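# Hold the reel aloft with a cable end pinched

## Task

Using one gripper, grasp the reel so that a finger of that closed gripper pins the cable against it close to one of the cable's ends. Then lift the reel well above the table and keep it still in that single grip. Only declare completion once the other arm's gripper holds nothing and that arm is away from both reel and cable, touching the holding arm lightly or not at all.

## Robot and tools

Robot and frame. There are two six-joint arms, left_arm and right_arm, each ending in a two-finger parallel gripper. All positions in results use one scene frame: origin on the tabletop midway between the arms, +z up, +x pointing out across the table, and left_arm on the +y side. The names left and right are arm labels, not image sides. The arm roots sit at left_arm (-0.044, +0.287, 0) m with quat_wxyz (+0.996, 0, 0, -0.088) and right_arm (-0.023, -0.240, 0) m with quat_wxyz (+1.000, 0, 0, +0.025). Each gripper's fingers extend along its local +z and close along its local y. The reported end_effector_position is the point between the finger pads, roughly 1 cm short of the tips; it gets less accurate at long reach.

execute_actions. Argument "actions" is a list holding zero or one item; optional "pictures" (boolean) controls whether camera images come back (they do by default). An empty list commands nothing and just reports the state. A move item has "rows" (1 to 15 rows) and optional "steps" (1 to 15, default 15). Each control step lasts 1/30 s and uses one row; if rows run out, the last row repeats. A wait item has only "steps" (up to 300) and returns once that many steps have elapsed since the previous result, your reply time included.

Each row is one flat list of 14 numbers covering both arms, even if one arm stays put: left_arm waist, shoulder, elbow, wrist pitch, wrist yaw, wrist roll, opening, then the same seven for right_arm. The six joint numbers are absolute target angles in radians, in the same convention as the Joint positions line, not offsets from the current angle. Stated ranges per arm: waist -2.880 to 2.880, shoulder 0.000 to 3.142, elbow 0.000 to 3.019, wrist pitch -1.693 to 1.571, wrist yaw -1.571 to 1.571, wrist roll -2.094 to 2.094. True ends may differ by up to 0.019 rad. A call is refused (nothing sent) if some target exceeds its range by more than 0.019 rad and lies beyond that joint's last reported angle. A target past the real end is clipped to it, and a "joint sent to its limit" line may appear, possibly referring to an earlier still-running action; its absence proves nothing. The opening is an absolute value from -1 (closed) to +1 (fully open).

Motion limits. Each step, the command sent to a joint stays within a fixed distance of its measured angle: waist 0.264, shoulder 0.32, elbow 0.276, wrist pitch 0.33, wrist yaw 0.186, wrist roll 0.522 rad. If the targets would move a gripper more than 70 mm from where it is, all of that arm's targets are pulled back toward the current angles. So large moves take several steps or calls. Between calls the arms keep heading for the last row sent, until everything has nearly stopped or a step is HELD; after that only a new action moves them further. Fingers already moving finish their motion.

Result lines. The state line "left_arm: … | right_arm: …" gives each gripper's position (m) and quat_wxyz. Joint positions and Joint velocities list, per arm, the six joints (rad, rad/s) then the finger pad gap (m, m/s; 0.094 when fully open). grip_measured is the measured opening on the command scale; each gripper carries its own fixed offset of up to about 1 mm. Joint torques are total drive outputs with offsets and noise, nonzero even in free air, so treat them as rough contact hints. "joint command not followed" means a clearance check altered or blocked some joint targets. HELD marks steps where part or all of your row was not sent. MOTOR HOT warns a motor is past 85 °C; at 100 °C an OVER-TEMPERATURE FAULT stops that arm, which drops whatever it holds.

Gripping. Between the ends, the fingers go to the opening you command as read by grip_measured. To keep hold, command below grip_measured: around 0.03 below for a firm grip, less for a gentler one. Pad force tops out near 50 to 62 N, lower on thin parts under about 2 mm, with a brief spike on first contact. For this job the cable end must be squeezed between a finger and the reel inside the same closed grip.

Cameras. cam_head_left, cam_head_right, cam_high, cam_low, cam_left_wrist and cam_right_wrist, each 504x504, come in that order. Calibration (K, distortion, T_world_to_cam) is supplied but may be off by a few degrees and millimetres; wrist camera poses follow the reported joints. zoom_image takes "camera" (one of those names) and "region" [x0, y0, x1, y1] in pixels from the top-left, at most 504 by 504, and returns a finer view of that camera's latest image without moving anything.

read_manual takes optional "section" (only "licences") and returns licence text; it moves nothing.

finished_scene takes "scene" (integer) and ends that scene irreversibly; its result reports success and gives the next task. Call it only while the reel is held high and still by one gripper, the cable end pinned, and the other arm empty and clear. Answering without any tool call ends everything.

Avoid: pushing or dropping anything off the table, hard contact or pressing between the arms, slamming into objects, letting the reel slip, and holding heavy loads long enough to overheat motors. Loose objects may occasionally be nudged by outside disturbances. Smooth, efficient motion and prompt completion are preferred.

Each tool is called after ">>>" as name(argument=value, ...), one argument or row to a line, values as JSON.

## Session

>>> execute_actions(
  actions=[],
)

Scene clock: 0.00 s of 4800.00 s.
left_arm: end_effector_position=(+0.2400, +0.4621, +0.1368) grip_measured=+1.000 end_effector_quat_wxyz=(+0.250, +0.300, +0.920, -0.036) | right_arm: end_effector_position=(+0.6634, +0.0613, +0.1513) grip_measured=+1.000 end_effector_quat_wxyz=(+0.114, +0.005, +0.935, +0.337)
Joint positions: left_arm=[ 0.972  1.157  0.767 -1.008  0.484  1.383  0.094] | right_arm=[ 0.24   2.094  1.886 -0.884 -0.571  0.445  0.094]
Joint velocities: left_arm=[-0.015 -0.015 -0.012  0.002 -0.051 -0.007  0.   ] | right_arm=[-0.015 -0.005 -0.002  0.002 -0.007  0.007  0.   ]
Joint torques (N m, as the arm reports them, + toward a larger angle): no reading
Motor temperatures (°C, as the motors report them): left_arm=[25 24 22 24 24 22] | right_arm=[25 23 24 24 22 24]

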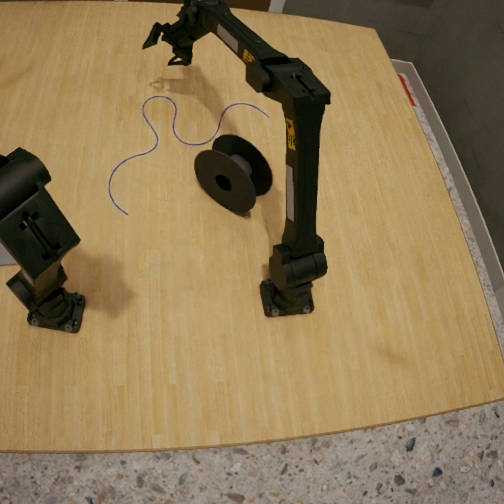

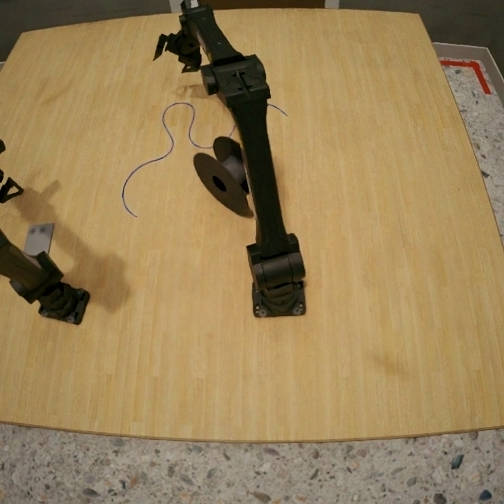

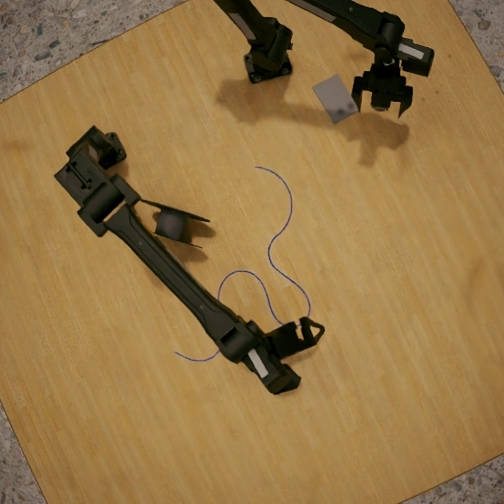

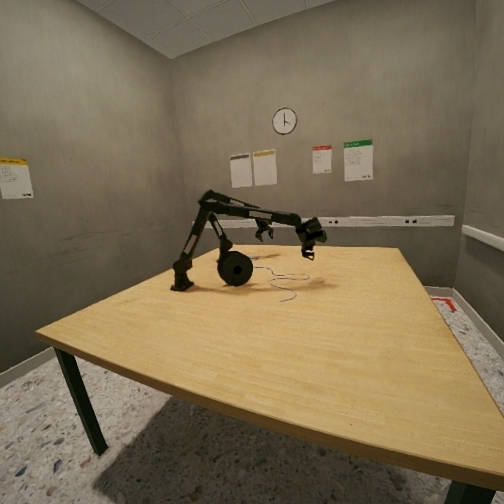

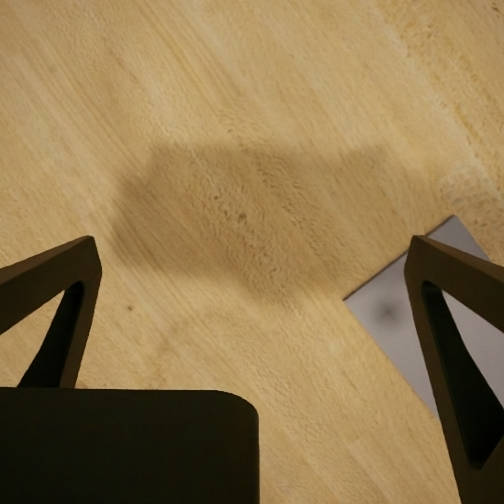

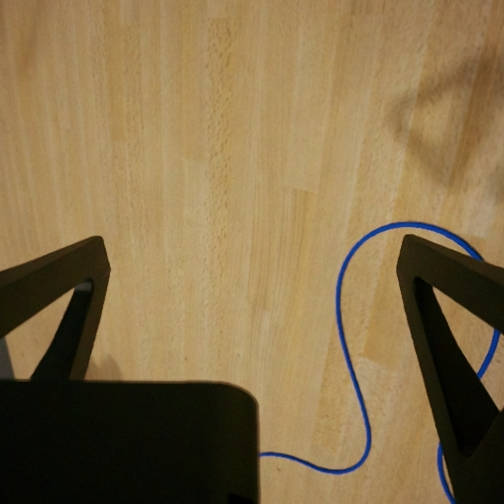

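>>> zoom_image(
  camera="cam_high",
  region=[110,150,310,310],
)

>>> zoom_image(
  camera="cam_head_left",
  region=[90,80,290,240],
)

Region (110, 150, 310, 310) of cam_high's 504x504 image, scaled by 2.520, with more detail than that image has; it fills the top 403 rows of this view, and the rest is white.

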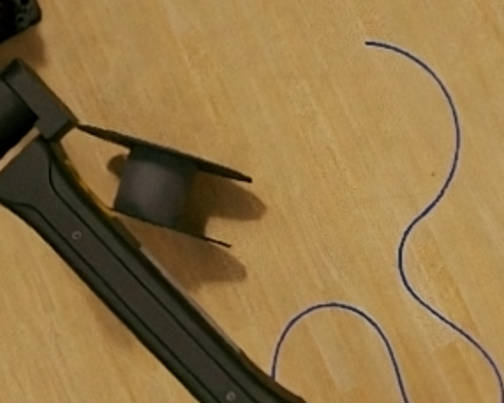

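Region (90, 80, 290, 240) of cam_head_left's 504x504 image, scaled by 2.520, with more detail than that image has; it fills the top 403 rows of this view, and the rest is white.

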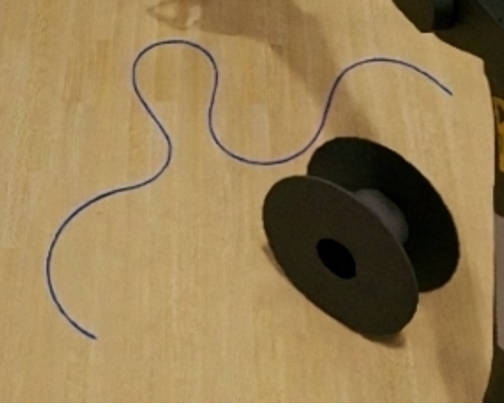

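>>> execute_actions(
  actions=[
    {"rows":[[-0.188,1.233,0.763,-1.101,0,-1.35,0.2,-0.5,1.9,1.886,-0.884,-0.571,0.445,1]]},
  ],
  pictures=false,
)

>>> execute_actions(
  actions=[
    {"steps":25},
  ],
)

Scene clock: 11.53 s of 4800.00 s.
left_arm: end_effector_position=(+0.2455, +0.1819, +0.0912) grip_measured=+0.201 end_effector_quat_wxyz=(+0.009, +0.188, +0.982, -0.003) | right_arm: end_effector_position=(+0.7113, -0.1215, +0.2172) grip_measured=+1.000 end_effector_quat_wxyz=(+0.197, +0.110, +0.918, +0.327)
Joint positions: left_arm=[-0.168  1.241  0.769 -1.08   0.004  0.033  0.056] | right_arm=[-0.014  2.     1.882 -0.884 -0.571  0.445  0.094]
Joint velocities: left_arm=[-1.656 -0.015 -0.012 -0.061 -0.007 -2.703  0.   ] | right_arm=[-0.786 -0.21  -0.007  0.017 -0.037  0.037  0.   ]
Joint torques (N m, as the arm reports them, + toward a larger angle): left_arm=[ 6.79 -9.4   8.56 -0.75 -0.33 -0.22] | right_arm=[ -0.76 -17.53   8.46   0.56  -0.22  -0.14]
Motor temperatures (°C, as the motors report them): left_arm=[25 25 25 24 24 22] | right_arm=[25 26 28 24 23 24]
Steps of this call (steps 1 to 180: nothing new was sent; then 5.03 s passed at rest; steps 181 to 195: all 15 steps of this action). Readings (joint positions):
181: left_arm=[0.949 1.161 0.768 -1.023 0.392 1.305] | right_arm=[0.236 2.092 1.886 -0.884 -0.571 0.445]
182: left_arm=[0.900 1.169 0.769 -1.043 0.290 1.210] | right_arm=[0.232 2.090 1.884 -0.884 -0.571 0.445]
184: left_arm=[0.745 1.199 0.769 -1.072 0.080 1.013] | right_arm=[0.214 2.081 1.882 -0.884 -0.571 0.445]
188: left_arm=[0.400 1.241 0.769 -1.078 0.007 0.658] | right_arm=[0.150 2.054 1.882 -0.884 -0.571 0.445]
195: the state above

Scene clock: 12.37 s of 4800.00 s.
left_arm: end_effector_position=(+0.2410, +0.1750, +0.0913) grip_measured=+0.202 end_effector_quat_wxyz=(+0.003, -0.459, +0.888, -0.005) | right_arm: end_effector_position=(+0.6654, -0.4931, +0.2806) grip_measured=+1.000 end_effector_quat_wxyz=(+0.315, +0.323, +0.854, +0.261)
Joint positions: left_arm=[-0.195  1.241  0.769 -1.088  0.002 -1.325  0.056] | right_arm=[-0.528  1.911  1.882 -0.884 -0.569  0.445  0.094]
Joint velocities: left_arm=[ 0.005 -0.015 -0.002 -0.007 -0.007 -0.11  -0.001] | right_arm=[ 0.2   -0.063  0.007  0.002  0.007 -0.051  0.   ]
Joint torques (N m, as the arm reports them, + toward a larger angle): left_arm=[ 1.36 -9.3   8.47 -0.54 -0.33 -0.17] | right_arm=[  1.97 -17.16   8.81   0.77  -0.26  -0.15]
Motor temperatures (°C, as the motors report them): left_arm=[25 25 25 24 24 22] | right_arm=[25 26 29 24 23 24]
Steps of this call (steps 1 to 25: the robot went on to your last target). Readings (joint positions):
1: left_arm=[-0.211 1.241 0.769 -1.083 0.005 -0.065] | right_arm=[-0.042 1.994 1.882 -0.884 -0.571 0.445]
2: left_arm=[-0.233 1.241 0.769 -1.085 0.005 -0.162] | right_arm=[-0.070 1.988 1.882 -0.884 -0.571 0.445]
4: left_arm=[-0.231 1.241 0.769 -1.087 0.005 -0.360] | right_arm=[-0.128 1.978 1.882 -0.884 -0.571 0.445]
8: left_arm=[-0.199 1.241 0.769 -1.088 0.003 -0.757] | right_arm=[-0.249 1.965 1.882 -0.884 -0.571 0.445]
25: the state above
camera_calibration (this result's frames):
cam_left_wrist: T_world_to_cam=[[0.814145, -0.58065, 0.00368802, -0.0974791], [-0.478369, -0.667107, 0.571079, 0.189022], [-0.329137, -0.466705, -0.820887, 0.358763], [0, 0, 0, 1]] pos_world=[0.287867, 0.236933, 0.186917]
cam_right_wrist: T_world_to_cam=[[-0.387201, -0.651378, -0.65252, 0.119128], [-0.890537, 0.447511, 0.0817106, 0.795455], [0.238786, 0.612732, -0.753353, 0.479739], [0, 0, 0, 1]] pos_world=[0.639955, -0.572329, 0.374149]

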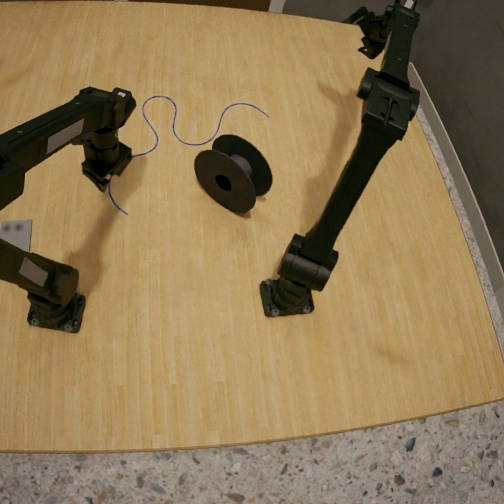

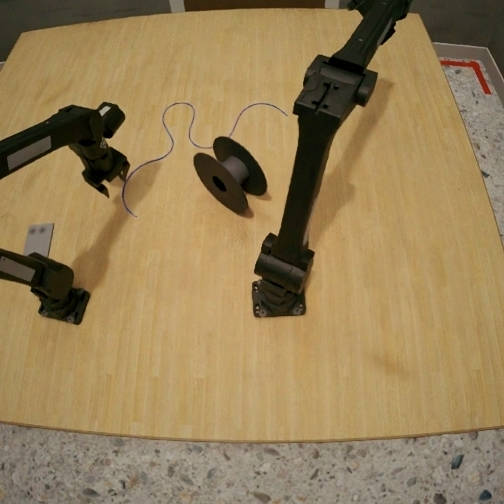

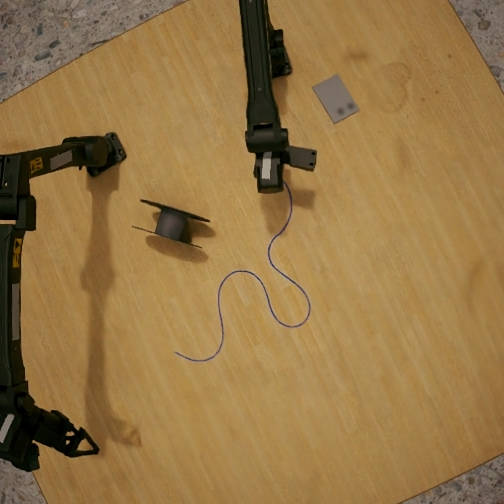

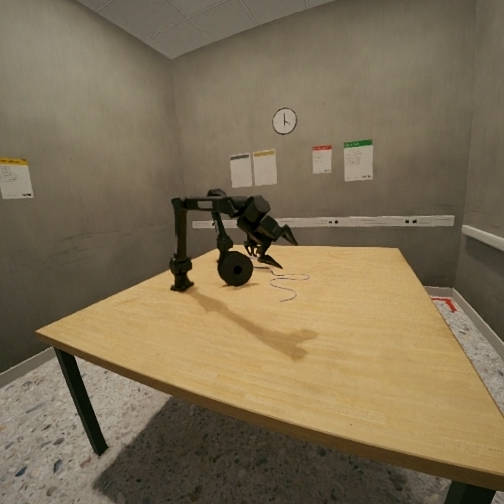

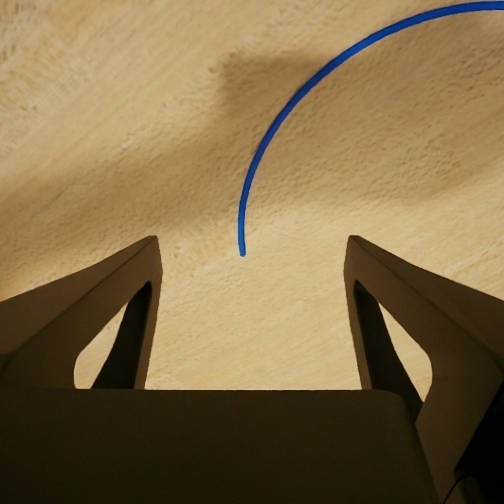

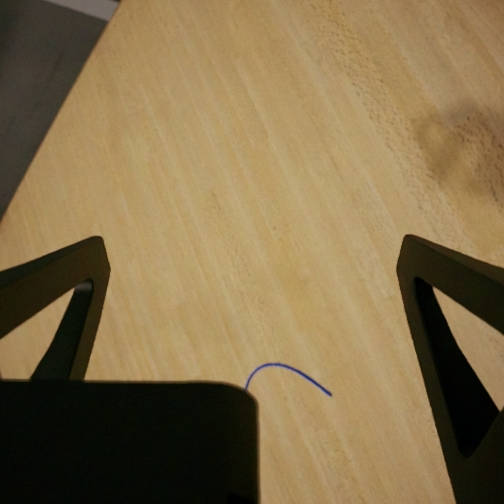

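>>> execute_actions(
  actions=[
    {"rows":[[-0.262,1.26,0.73,-1.04,0,-1.4,0.0,-0.6,1.7,1.7,-0.884,-0.571,0.445,1],[-0.262,1.29,0.70,-0.98,0,-1.4,0.0,-0.6,1.7,1.7,-0.884,-0.571,0.445,1],[-0.262,1.32,0.67,-0.92,0,-1.4,0.0,-0.6,1.7,1.7,-0.884,-0.571,0.445,1],[-0.262,1.35,0.645,-0.87,0,-1.4,0.0,-0.6,1.7,1.7,-0.884,-0.571,0.445,1],[-0.262,1.365,0.629,-0.835,0,-1.4,0.0,-0.6,1.7,1.7,-0.884,-0.571,0.445,1]]},
  ],
)

Scene clock: 15.53 s of 4800.00 s.
left_arm: end_effector_position=(+0.2220, +0.1625, +0.0145) grip_measured=+0.001 end_effector_quat_wxyz=(-0.002, -0.458, +0.889, +0.002) | right_arm: end_effector_position=(+0.5791, -0.5081, +0.3357) grip_measured=+1.000 end_effector_quat_wxyz=(+0.342, +0.350, +0.837, +0.245)
Joint positions: left_arm=[-0.259  1.365  0.635 -0.847  0.001 -1.386  0.047] | right_arm=[-0.609  1.68   1.691 -0.885 -0.569  0.445  0.094]
Joint velocities: left_arm=[-0.005 -0.015 -0.002 -0.007  0.022 -0.066  0.001] | right_arm=[-0.015 -0.015  0.007  0.002  0.081  0.007  0.   ]
Joint torques (N m, as the arm reports them, + toward a larger angle): left_arm=[ 0.71 -8.87  7.    0.49 -0.23 -0.17] | right_arm=[  1.62 -11.3    9.1    1.1   -0.25  -0.13]
Motor temperatures (°C, as the motors report them): left_arm=[25 25 26 24 24 22] | right_arm=[25 27 29 24 23 24]
Steps of this call (steps 1 to 30: the robot went on to your last target; steps 31 to 80: nothing new was sent; steps 81 to 95: all 15 steps of this action). Readings (joint positions):
81: left_arm=[-0.199 1.241 0.765 -1.080 0.001 -1.346] | right_arm=[-0.505 1.898 1.862 -0.877 -0.569 0.445]
82: left_arm=[-0.209 1.243 0.754 -1.054 0.001 -1.355] | right_arm=[-0.509 1.873 1.820 -0.875 -0.569 0.445]
84: left_arm=[-0.237 1.261 0.715 -0.967 0.001 -1.366] | right_arm=[-0.527 1.819 1.739 -0.879 -0.569 0.445]
88: left_arm=[-0.259 1.356 0.641 -0.864 0.001 -1.378] | right_arm=[-0.580 1.740 1.691 -0.885 -0.569 0.445]
95: the state above
camera_calibration (this result's frames):
cam_left_wrist: T_world_to_cam=[[0.812297, -0.583088, -0.0134648, -0.0880159], [-0.471638, -0.670268, 0.572974, 0.214415], [-0.343119, -0.459074, -0.819463, 0.285534], [0, 0, 0, 1]] pos_world=[0.270594, 0.223476, 0.109945]
cam_right_wrist: T_world_to_cam=[[-0.417429, -0.631181, -0.65373, 0.140072], [-0.853502, 0.519258, 0.0436433, 0.748631], [0.311908, 0.576178, -0.755468, 0.490884], [0, 0, 0, 1]] pos_world=[0.544317, -0.583158, 0.429743]

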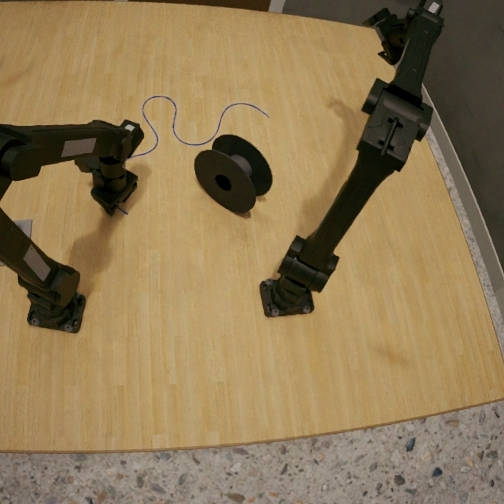

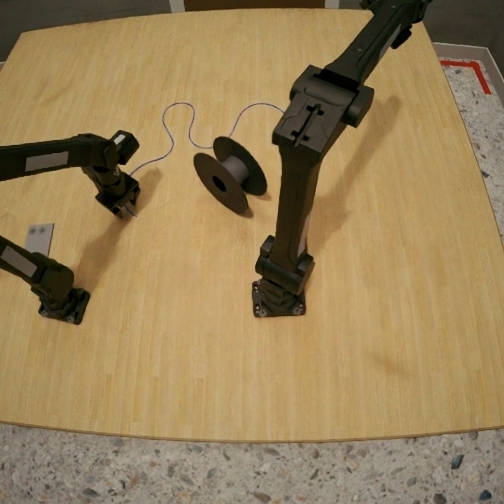

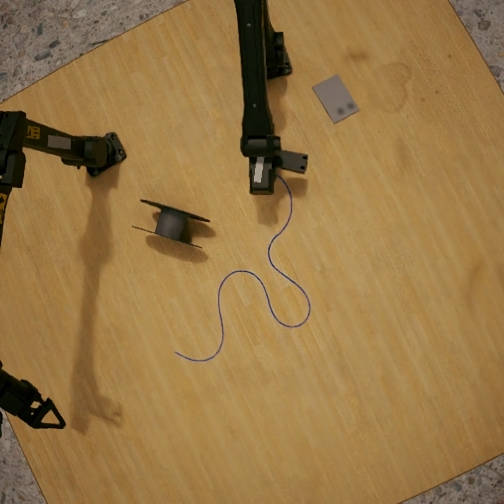

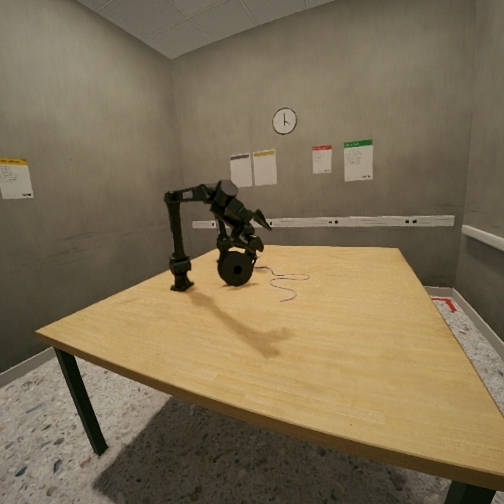

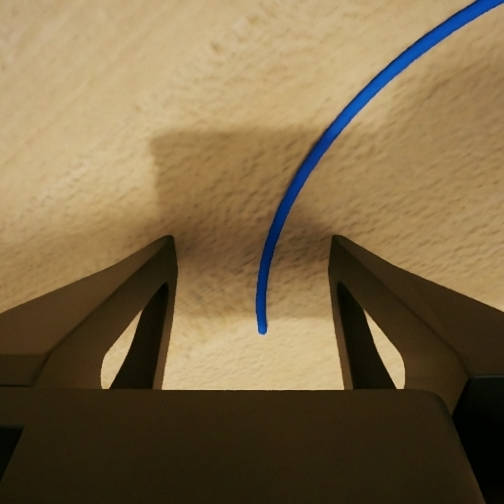

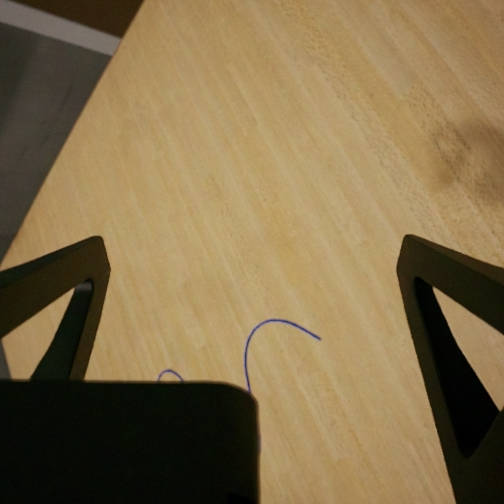

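>>> execute_actions(
  actions=[
    {"rows":[[-0.262,1.371,0.627,-0.83,0,-1.4,-0.3,-0.6,1.7,1.7,-0.884,-0.571,0.445,1],[-0.262,1.371,0.627,-0.83,0,-1.4,-0.3,-0.6,1.7,1.7,-0.884,-0.571,0.445,1],[-0.262,1.371,0.627,-0.83,0,-1.4,-0.3,-0.6,1.7,1.7,-0.884,-0.571,0.445,1],[-0.262,1.371,0.627,-0.83,0,-1.4,-0.3,-0.6,1.7,1.7,-0.884,-0.571,0.445,1],[-0.262,1.371,0.627,-0.83,0,-1.4,-1,-0.6,1.7,1.7,-0.884,-0.571,0.445,1]]},
  ],
  pictures=false,
)

>>> execute_actions(
  actions=[
    {"rows":[[-0.262,1.233,0.763,-1.101,0,-1.4,-1,-0.6,1.7,1.7,-0.884,-0.571,0.445,1]]},
  ],
)

Scene clock: 18.03 s of 4800.00 s.
left_arm: end_effector_position=(+0.2229, +0.1621, +0.0145) grip_measured=-0.986 end_effector_quat_wxyz=(-0.001, -0.458, +0.889, +0.001) | right_arm: end_effector_position=(+0.5803, -0.5089, +0.3311) grip_measured=+1.000 end_effector_quat_wxyz=(+0.339, +0.351, +0.838, +0.245)
Joint positions: left_arm=[-0.259  1.365  0.635 -0.843  0.001 -1.388  0.001] | right_arm=[-0.609  1.687  1.691 -0.885 -0.569  0.445  0.094]
Joint velocities: left_arm=[-0.015 -0.005 -0.017  0.012  0.022 -0.022  0.001] | right_arm=[-0.005  0.005 -0.002 -0.012 -0.051  0.007  0.   ]
Joint torques (N m, as the arm reports them, + toward a larger angle): left_arm=[ 0.23 -8.49  6.81  0.59 -0.23 -0.17] | right_arm=[  1.14 -12.07   9.31   0.88  -0.29  -0.09]
Motor temperatures (°C, as the motors report them): left_arm=[25 25 25 24 24 22] | right_arm=[25 27 29 24 23 24]
Steps of this call (steps 1 to 15: the robot went on to your last target; steps 16 to 60: nothing new was sent; steps 61 to 75: all 15 steps of this action). Readings (joint positions):
61: left_arm=[-0.259 1.365 0.635 -0.846 0.001 -1.388] | right_arm=[-0.609 1.687 1.691 -0.885 -0.569 0.445]
62: left_arm=[-0.259 1.365 0.635 -0.845 0.001 -1.388] | right_arm=[-0.609 1.687 1.691 -0.885 -0.569 0.445]
64: left_arm=[-0.259 1.365 0.635 -0.844 0.001 -1.388] | right_arm=[-0.609 1.687 1.691 -0.885 -0.569 0.445]
68: left_arm=[-0.259 1.365 0.635 -0.843 0.001 -1.388] | right_arm=[-0.609 1.687 1.691 -0.885 -0.569 0.445]
75: the state above

Scene clock: 18.53 s of 4800.00 s.
left_arm: end_effector_position=(+0.2230, +0.1620, +0.0874) grip_measured=-0.986 end_effector_quat_wxyz=(+0.001, -0.459, +0.889, -0.002) | right_arm: end_effector_position=(+0.5803, -0.5089, +0.3311) grip_measured=+1.000 end_effector_quat_wxyz=(+0.339, +0.351, +0.838, +0.245)
Joint positions: left_arm=[-0.259  1.219  0.74  -1.088  0.001 -1.388  0.001] | right_arm=[-0.609  1.687  1.691 -0.885 -0.569  0.445  0.094]
Joint velocities: left_arm=[-0.015  0.034  0.007 -0.017 -0.037  0.037  0.   ] | right_arm=[-0.005 -0.005 -0.002 -0.017 -0.066 -0.022  0.   ]
Joint torques (N m, as the arm reports them, + toward a larger angle): left_arm=[ 0.44 -7.38 11.04 -0.52 -0.25 -0.19] | right_arm=[  1.65 -12.2    9.3    0.94  -0.26  -0.12]
Motor temperatures (°C, as the motors report them): left_arm=[25 25 26 24 24 22] | right_arm=[25 27 29 24 23 24]
Steps of this call (steps 1 to 15: all 15 steps of this action). Readings (joint positions):
1: left_arm=[-0.259 1.358 0.646 -0.892 0.001 -1.388] | right_arm=[-0.609 1.687 1.691 -0.885 -0.569 0.445]
2: left_arm=[-0.259 1.341 0.661 -0.964 0.001 -1.388] | right_arm=[-0.609 1.687 1.691 -0.885 -0.569 0.445]
4: left_arm=[-0.259 1.286 0.688 -1.048 0.001 -1.388] | right_arm=[-0.609 1.687 1.691 -0.885 -0.569 0.445]
8: left_arm=[-0.259 1.211 0.733 -1.083 0.001 -1.388] | right_arm=[-0.609 1.687 1.691 -0.885 -0.569 0.445]
15: the state above
camera_calibration (this result's frames):
cam_left_wrist: T_world_to_cam=[[0.813927, -0.580952, -0.00409587, -0.0895893], [-0.474798, -0.669233, 0.571572, 0.173454], [-0.334797, -0.463273, -0.820542, 0.344318], [0, 0, 0, 1]] pos_world=[0.270551, 0.223547, 0.183019]
cam_right_wrist: T_world_to_cam=[[-0.421446, -0.628669, -0.653574, 0.140665], [-0.853212, 0.519077, 0.0508827, 0.747641], [0.307267, 0.579081, -0.755151, 0.491551], [0, 0, 0, 1]] pos_world=[0.546142, -0.584299, 0.425088]

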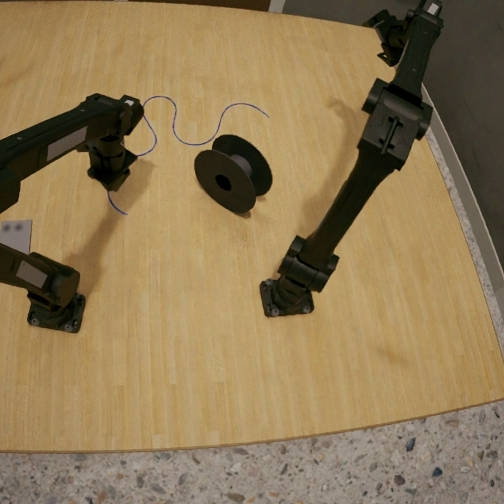

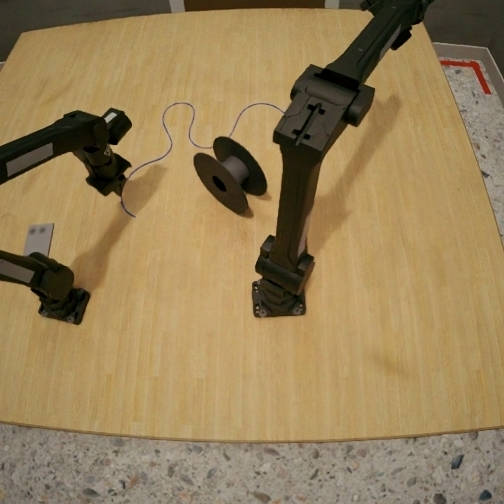

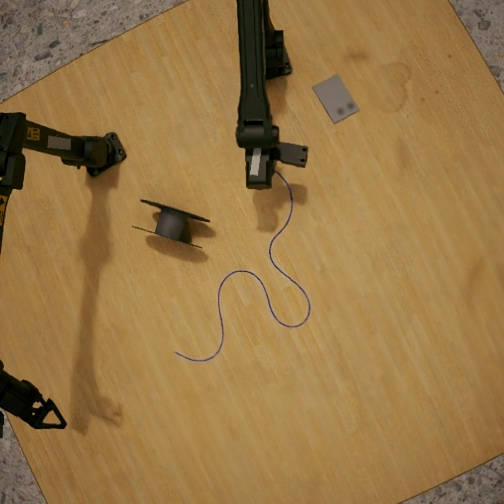

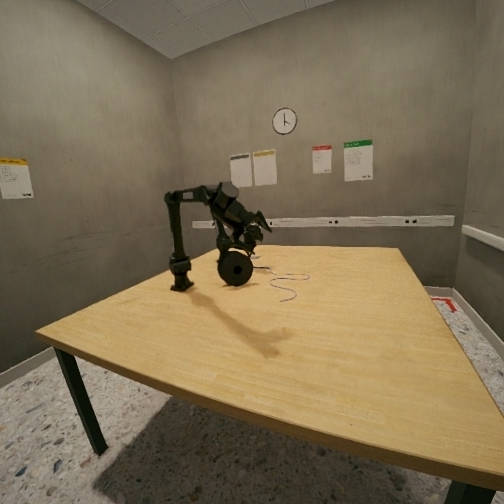

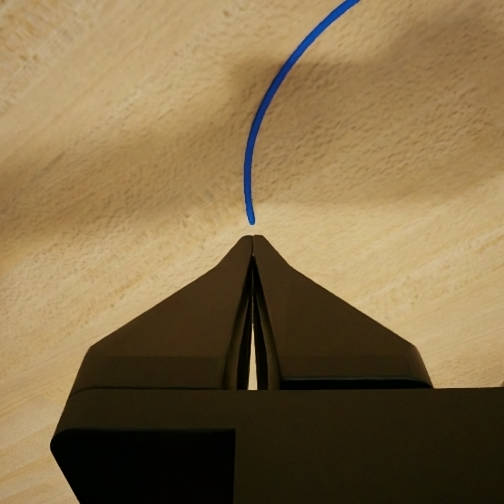

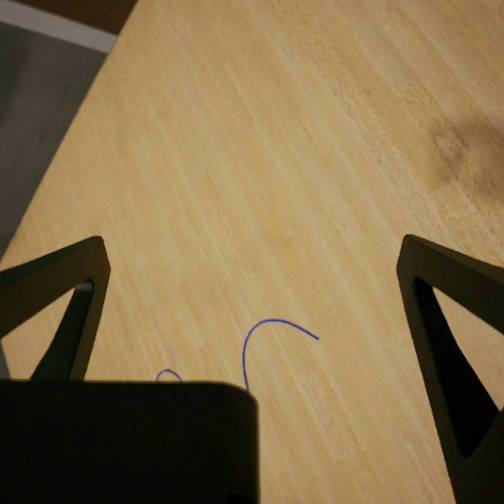

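>>> execute_actions(
  actions=[
    {"rows":[[-0.262,1.26,0.73,-1.04,0,-1.4,-0.3,-0.6,1.7,1.7,-0.884,-0.571,0.445,1],[-0.262,1.29,0.70,-0.98,0,-1.4,-0.3,-0.6,1.7,1.7,-0.884,-0.571,0.445,1],[-0.262,1.32,0.67,-0.92,0,-1.4,-0.3,-0.6,1.7,1.7,-0.884,-0.571,0.445,1],[-0.262,1.35,0.645,-0.87,0,-1.4,-0.3,-0.6,1.7,1.7,-0.884,-0.571,0.445,1],[-0.262,1.385,0.618,-0.805,0,-1.4,-0.3,-0.6,1.7,1.7,-0.884,-0.571,0.445,1]]},
  ],
)

Scene clock: 21.27 s of 4800.00 s.
left_arm: end_effector_position=(+0.2282, +0.1596, +0.0118) grip_measured=-0.301 end_effector_quat_wxyz=(+0.004, -0.459, +0.888, -0.006) | right_arm: end_effector_position=(+0.5803, -0.5089, +0.3311) grip_measured=+1.000 end_effector_quat_wxyz=(+0.339, +0.351, +0.838, +0.245)
Joint positions: left_arm=[-0.259  1.375  0.635 -0.816  0.001 -1.39   0.033] | right_arm=[-0.609  1.687  1.691 -0.885 -0.569  0.445  0.094]
Joint velocities: left_arm=[ 0.005 -0.005 -0.007 -0.017 -0.037 -0.022 -0.001] | right_arm=[ 0.005  0.005 -0.012  0.002 -0.066 -0.066  0.   ]
Joint torques (N m, as the arm reports them, + toward a larger angle): left_arm=[ 0.5  -8.57  5.9   0.52 -0.25 -0.16] | right_arm=[  1.45 -11.76   9.3    1.11  -0.29  -0.12]
Motor temperatures (°C, as the motors report them): left_arm=[25 25 26 24 24 22] | right_arm=[25 27 30 24 23 24]
Steps of this call (steps 1 to 15: the robot went on to your last target; steps 16 to 67: nothing new was sent; steps 68 to 82: all 15 steps of this action). Readings (joint positions):
68: left_arm=[-0.259 1.222 0.740 -1.082 0.001 -1.388] | right_arm=[-0.609 1.687 1.691 -0.885 -0.569 0.445]
69: left_arm=[-0.259 1.228 0.736 -1.059 0.001 -1.388] | right_arm=[-0.609 1.687 1.691 -0.885 -0.569 0.445]
71: left_arm=[-0.259 1.257 0.712 -0.969 0.001 -1.388] | right_arm=[-0.609 1.687 1.691 -0.885 -0.569 0.445]
75: left_arm=[-0.259 1.372 0.638 -0.835 0.001 -1.388] | right_arm=[-0.609 1.687 1.691 -0.885 -0.569 0.445]
82: the state above
camera_calibration (this result's frames):
cam_left_wrist: T_world_to_cam=[[0.814571, -0.580011, 0.00790602, -0.0959638], [-0.480347, -0.666837, 0.569733, 0.218421], [-0.325179, -0.467885, -0.821792, 0.281459], [0, 0, 0, 1]] pos_world=[0.274612, 0.221681, 0.107618]
cam_right_wrist: T_world_to_cam=[[-0.421446, -0.628669, -0.653574, 0.140665], [-0.853212, 0.519077, 0.0508827, 0.747641], [0.307267, 0.579081, -0.755151, 0.491551], [0, 0, 0, 1]] pos_world=[0.546142, -0.584299, 0.425088]

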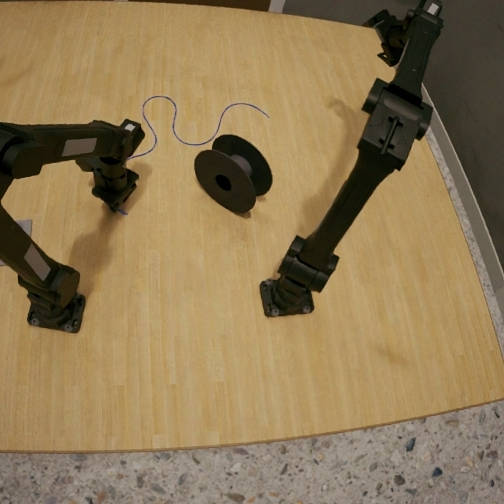

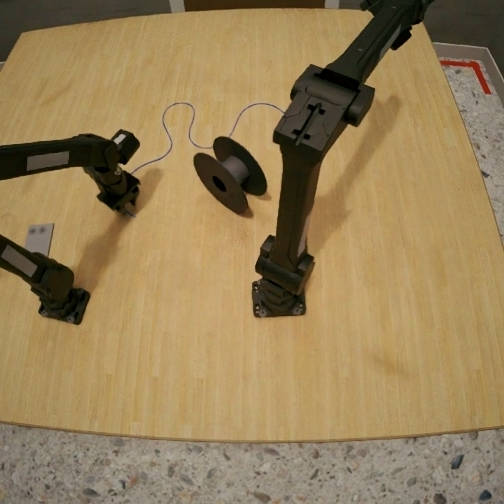

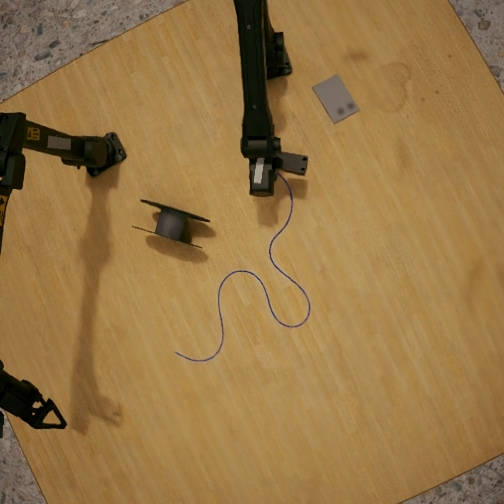

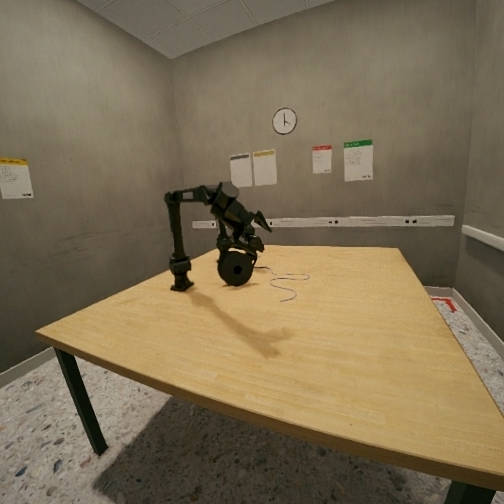

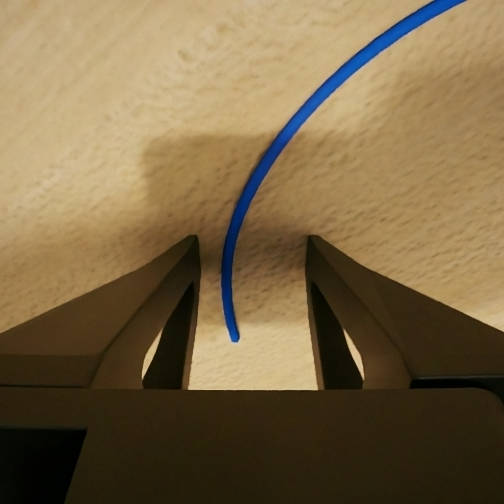

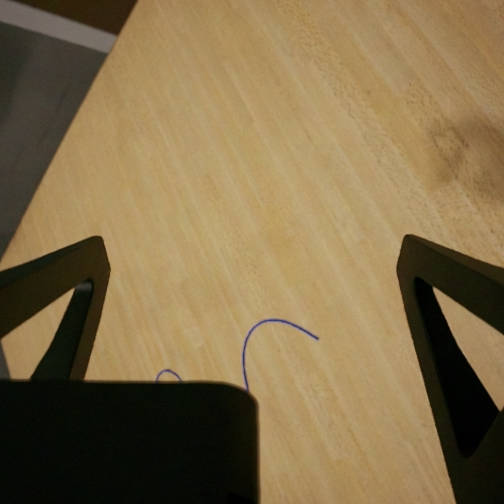

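>>> execute_actions(
  actions=[
    {"rows":[[-0.262,1.39,0.598,-0.80,0,-1.4,-0.3,-0.6,1.7,1.7,-0.884,-0.571,0.445,1],[-0.262,1.39,0.598,-0.80,0,-1.4,-0.3,-0.6,1.7,1.7,-0.884,-0.571,0.445,1],[-0.262,1.39,0.598,-0.80,0,-1.4,-0.3,-0.6,1.7,1.7,-0.884,-0.571,0.445,1],[-0.262,1.39,0.598,-0.80,0,-1.4,-0.3,-0.6,1.7,1.7,-0.884,-0.571,0.445,1],[-0.262,1.39,0.598,-0.80,0,-1.4,-0.3,-0.6,1.7,1.7,-0.884,-0.571,0.445,1],[-0.262,1.39,0.598,-0.80,0,-1.4,-0.3,-0.6,1.7,1.7,-0.884,-0.571,0.445,1],[-0.262,1.39,0.598,-0.80,0,-1.4,-1,-0.6,1.7,1.7,-0.884,-0.571,0.445,1]]},
  ],
  pictures=false,
)

>>> execute_actions(
  actions=[
    {"rows":[[-0.262,1.233,0.763,-1.101,0,-1.4,-1,-0.6,1.7,1.7,-0.884,-0.571,0.445,1]]},
  ],
)

Scene clock: 23.43 s of 4800.00 s.
left_arm: end_effector_position=(+0.2254, +0.1610, +0.0110) grip_measured=-0.969 end_effector_quat_wxyz=(+0.005, -0.459, +0.888, -0.007) | right_arm: end_effector_position=(+0.5803, -0.5089, +0.3311) grip_measured=+1.000 end_effector_quat_wxyz=(+0.339, +0.351, +0.838, +0.245)
Joint positions: left_arm=[-0.259  1.368  0.625 -0.811  0.001 -1.39   0.001] | right_arm=[-0.609  1.687  1.691 -0.885 -0.569  0.445  0.094]
Joint velocities: left_arm=[-0.005 -0.005 -0.007 -0.012  0.066  0.007  0.   ] | right_arm=[-0.005 -0.005  0.002 -0.007 -0.051 -0.037  0.   ]
Joint torques (N m, as the arm reports them, + toward a larger angle): left_arm=[ 0.39 -6.92  5.05  0.53 -0.25 -0.17] | right_arm=[  1.51 -12.45   9.25   0.82  -0.26  -0.1 ]
Motor temperatures (°C, as the motors report them): left_arm=[25 25 26 24 24 22] | right_arm=[25 27 30 24 23 24]
Steps of this call (steps 1 to 15: the robot went on to your last target; steps 16 to 50: nothing new was sent; steps 51 to 65: all 15 steps of this action). Readings (joint positions):
51: left_arm=[-0.259 1.375 0.633 -0.814 0.001 -1.390] | right_arm=[-0.609 1.687 1.691 -0.885 -0.569 0.445]
52: left_arm=[-0.259 1.374 0.632 -0.813 0.001 -1.390] | right_arm=[-0.609 1.687 1.691 -0.885 -0.569 0.445]
54: left_arm=[-0.259 1.373 0.631 -0.811 0.001 -1.390] | right_arm=[-0.609 1.687 1.691 -0.885 -0.569 0.445]
58: left_arm=[-0.259 1.371 0.629 -0.811 0.001 -1.390] | right_arm=[-0.609 1.687 1.691 -0.885 -0.569 0.445]
65: the state above

Scene clock: 23.93 s of 4800.00 s.
left_arm: end_effector_position=(+0.2234, +0.1619, +0.0878) grip_measured=-0.969 end_effector_quat_wxyz=(+0.001, -0.459, +0.888, -0.002) | right_arm: end_effector_position=(+0.5803, -0.5089, +0.3311) grip_measured=+1.000 end_effector_quat_wxyz=(+0.339, +0.351, +0.838, +0.245)
Joint positions: left_arm=[-0.259  1.219  0.741 -1.088  0.001 -1.39   0.001] | right_arm=[-0.609  1.687  1.691 -0.885 -0.569  0.445  0.094]
Joint velocities: left_arm=[ 0.005  0.044 -0.007 -0.017  0.022 -0.037  0.001] | right_arm=[-0.005 -0.005 -0.017 -0.017 -0.007  0.037  0.   ]
Joint torques (N m, as the arm reports them, + toward a larger angle): left_arm=[ 0.45 -6.81 11.   -0.47 -0.21 -0.16] | right_arm=[  1.61 -12.58   9.18   0.92  -0.25  -0.12]
Motor temperatures (°C, as the motors report them): left_arm=[25 25 26 24 24 22] | right_arm=[25 27 30 24 23 24]
Steps of this call (steps 1 to 15: all 15 steps of this action). Readings (joint positions):
1: left_arm=[-0.259 1.360 0.638 -0.864 0.001 -1.390] | right_arm=[-0.609 1.687 1.691 -0.885 -0.569 0.445]
2: left_arm=[-0.259 1.344 0.655 -0.943 0.001 -1.390] | right_arm=[-0.609 1.687 1.691 -0.885 -0.569 0.445]
4: left_arm=[-0.259 1.289 0.685 -1.040 0.001 -1.390] | right_arm=[-0.609 1.687 1.691 -0.885 -0.569 0.445]
8: left_arm=[-0.259 1.211 0.733 -1.082 0.001 -1.390] | right_arm=[-0.609 1.687 1.691 -0.885 -0.569 0.445]
15: the state above
camera_calibration (this result's frames):
cam_left_wrist: T_world_to_cam=[[0.814598, -0.58002, -0.00266554, -0.0904267], [-0.474912, -0.669605, 0.571041, 0.173495], [-0.333, -0.463903, -0.820917, 0.344434], [0, 0, 0, 1]] pos_world=[0.270753, 0.223508, 0.183437]
cam_right_wrist: T_world_to_cam=[[-0.421446, -0.628669, -0.653574, 0.140665], [-0.853212, 0.519077, 0.0508827, 0.747641], [0.307267, 0.579081, -0.755151, 0.491551], [0, 0, 0, 1]] pos_world=[0.546142, -0.584299, 0.425088]

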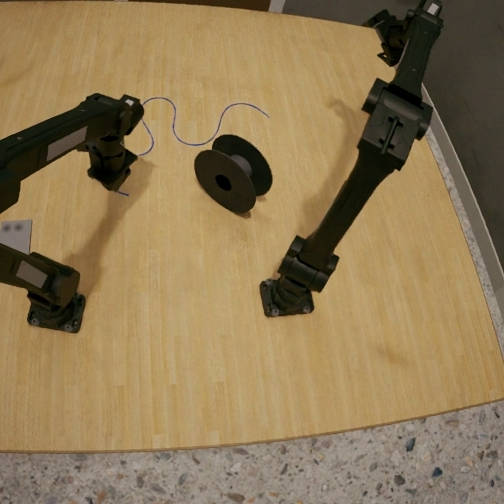

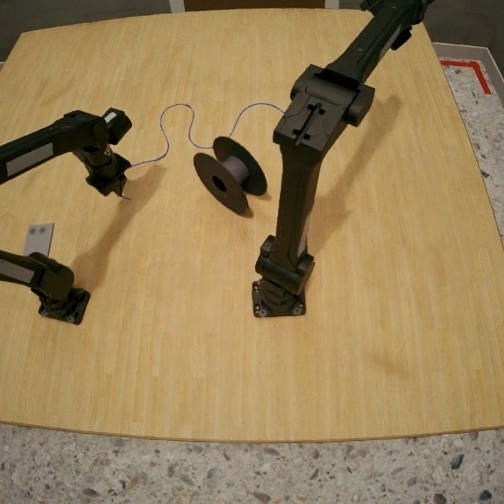

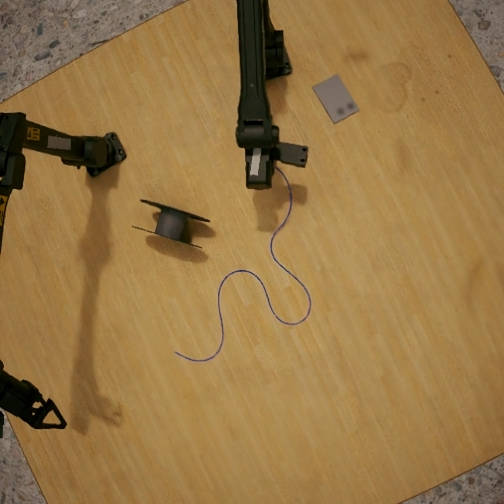

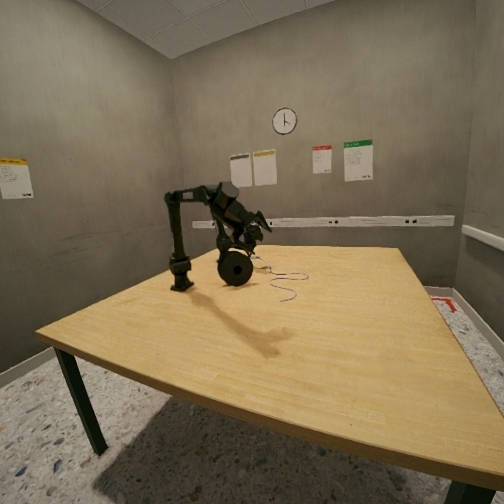

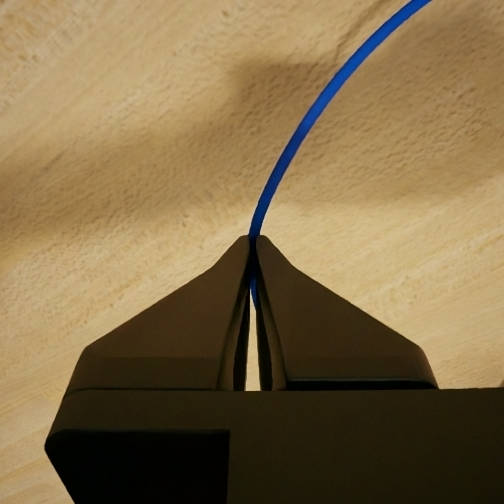

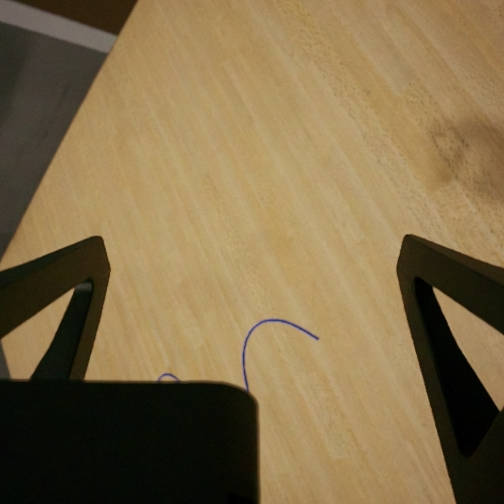

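>>> execute_actions(
  actions=[
    {"rows":[[-0.262,1.229,1.04,-0.695,0,0,-1,-0.6,1.7,1.7,-0.884,-0.571,0.445,1]]},
  ],
  pictures=false,
)

>>> execute_actions(
  actions=[
    {"rows":[[-0.35,1.229,1.04,-0.695,0,0,-1,-0.6,1.7,1.7,-0.884,-0.571,0.445,1],[-0.4,1.229,1.04,-0.695,0,0,-1,-0.6,1.7,1.7,-0.884,-0.571,0.445,1],[-0.45,1.229,1.04,-0.695,0,0,-1,-0.6,1.7,1.7,-0.884,-0.571,0.445,1],[-0.5,1.229,1.04,-0.695,0,0,-1,-0.6,1.7,1.7,-0.884,-0.571,0.445,1],[-0.55,1.229,1.04,-0.695,0,0,-1,-0.6,1.7,1.7,-0.884,-0.571,0.445,1],[-0.6,1.229,1.04,-0.695,0,0,-1,-0.6,1.7,1.7,-0.884,-0.571,0.445,1],[-0.65,1.229,1.04,-0.695,0,0,-1,-0.6,1.7,1.7,-0.884,-0.571,0.445,1],[-0.7,1.229,1.04,-0.695,0,0,-1,-0.6,1.7,1.7,-0.884,-0.571,0.445,1],[-0.745,1.229,1.04,-0.695,0,0,-1,-0.6,1.7,1.7,-0.884,-0.571,0.445,1]]},
  ],
)

Scene clock: 30.67 s of 4800.00 s.
left_arm: end_effector_position=(+0.3866, +0.0860, +0.2289) grip_measured=-0.970 end_effector_quat_wxyz=(+0.283, -0.012, +0.949, -0.136) | right_arm: end_effector_position=(+0.5803, -0.5089, +0.3311) grip_measured=+1.000 end_effector_quat_wxyz=(+0.339, +0.351, +0.838, +0.245)
Joint positions: left_arm=[-0.259  1.221  1.002 -0.713  0.001 -0.461  0.001] | right_arm=[-0.609  1.687  1.691 -0.885 -0.569  0.445  0.094]
Joint velocities: left_arm=[-0.005 -0.005  0.339  0.183  0.051  2.703 -0.   ] | right_arm=[-0.005 -0.005 -0.007 -0.007 -0.022  0.007  0.   ]
Joint torques (N m, as the arm reports them, + toward a larger angle): left_arm=[  0.58 -10.17  12.64   1.36  -0.14  -0.03] | right_arm=[  1.62 -12.31   9.25   1.02  -0.26  -0.14]
Motor temperatures (°C, as the motors report them): left_arm=[25 25 27 24 24 22] | right_arm=[25 27 31 24 23 24]
Steps of this call (steps 1 to 15: the robot went on to your last target; steps 16 to 187: nothing new was sent; steps 188 to 202: all 15 steps of this action). Readings (joint positions):
188: left_arm=[-0.259 1.220 0.743 -1.068 0.001 -1.358] | right_arm=[-0.609 1.687 1.691 -0.885 -0.569 0.445]
189: left_arm=[-0.259 1.221 0.749 -1.031 0.001 -1.321] | right_arm=[-0.609 1.687 1.691 -0.885 -0.569 0.445]
191: left_arm=[-0.259 1.222 0.775 -0.959 0.001 -1.247] | right_arm=[-0.609 1.687 1.691 -0.885 -0.569 0.445]
195: left_arm=[-0.259 1.222 0.855 -0.839 0.001 -1.065] | right_arm=[-0.609 1.687 1.691 -0.885 -0.569 0.445]
202: the state above

Scene clock: 31.17 s of 4800.00 s.
left_arm: end_effector_position=(+0.2292, -0.1082, +0.2361) grip_measured=-0.970 end_effector_quat_wxyz=(+0.283, +0.425, +0.845, -0.156) | right_arm: end_effector_position=(+0.5803, -0.5089, +0.3311) grip_measured=+1.000 end_effector_quat_wxyz=(+0.339, +0.351, +0.838, +0.245)
Joint positions: left_arm=[-0.787  1.222  1.014 -0.704  0.004 -0.033  0.001] | right_arm=[-0.609  1.687  1.691 -0.885 -0.569  0.445  0.094]
Joint velocities: left_arm=[ 0.015  0.005  0.007 -0.002 -0.095  0.168 -0.001] | right_arm=[-0.005 -0.015 -0.007  0.002 -0.051 -0.007  0.   ]
Joint torques (N m, as the arm reports them, + toward a larger angle): left_arm=[  3.73 -10.12  13.58   1.72  -0.25  -0.01] | right_arm=[  1.47 -11.94   9.47   0.88  -0.22  -0.12]
Motor temperatures (°C, as the motors report them): left_arm=[25 25 27 24 24 22] | right_arm=[25 27 31 24 23 24]
Steps of this call (steps 1 to 15: all 15 steps of this action). Readings (joint positions):
1: left_arm=[-0.265 1.221 1.010 -0.708 -0.001 -0.373] | right_arm=[-0.609 1.687 1.691 -0.885 -0.569 0.445]
2: left_arm=[-0.280 1.220 1.014 -0.705 -0.003 -0.301] | right_arm=[-0.609 1.687 1.691 -0.885 -0.569 0.445]
4: left_arm=[-0.346 1.221 1.014 -0.704 -0.003 -0.209] | right_arm=[-0.609 1.687 1.691 -0.885 -0.569 0.445]
8: left_arm=[-0.546 1.222 1.014 -0.704 -0.003 -0.117] | right_arm=[-0.609 1.687 1.691 -0.885 -0.569 0.445]
15: the state above
camera_calibration (this result's frames):
cam_left_wrist: T_world_to_cam=[[-0.80576, -0.592027, 0.0159514, 0.114271], [-0.592005, 0.804384, -0.0499601, 0.243613], [0.0167467, -0.0496992, -0.998624, 0.349458], [0, 0, 0, 1]] pos_world=[0.230443, -0.110939, 0.359325]
cam_right_wrist: T_world_to_cam=[[-0.421446, -0.628669, -0.653574, 0.140665], [-0.853212, 0.519077, 0.0508827, 0.747641], [0.307267, 0.579081, -0.755151, 0.491551], [0, 0, 0, 1]] pos_world=[0.546142, -0.584299, 0.425088]

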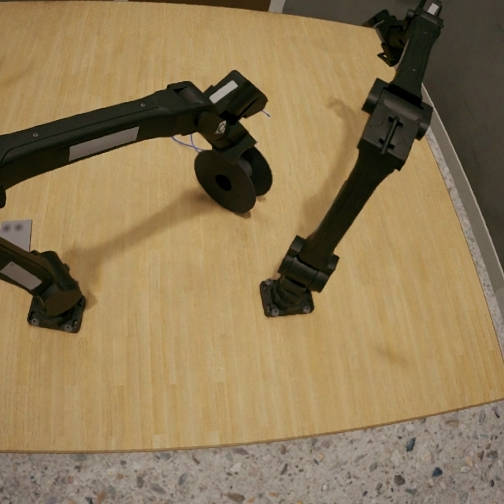

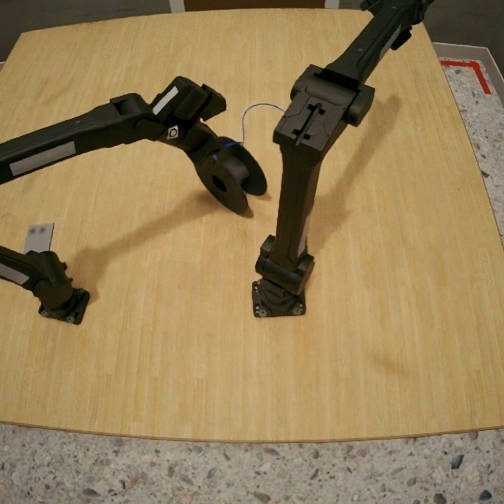

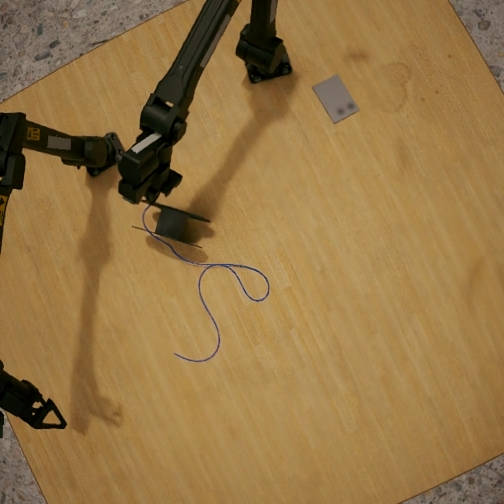

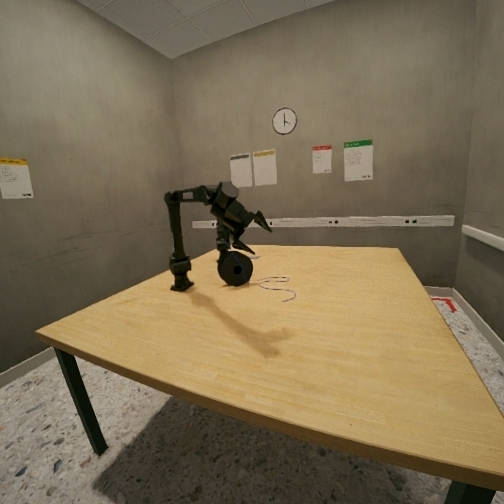

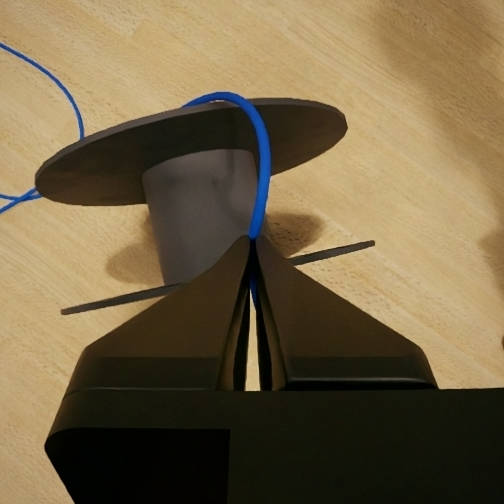

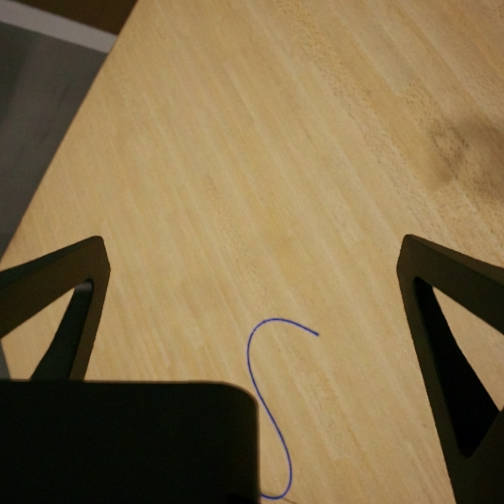

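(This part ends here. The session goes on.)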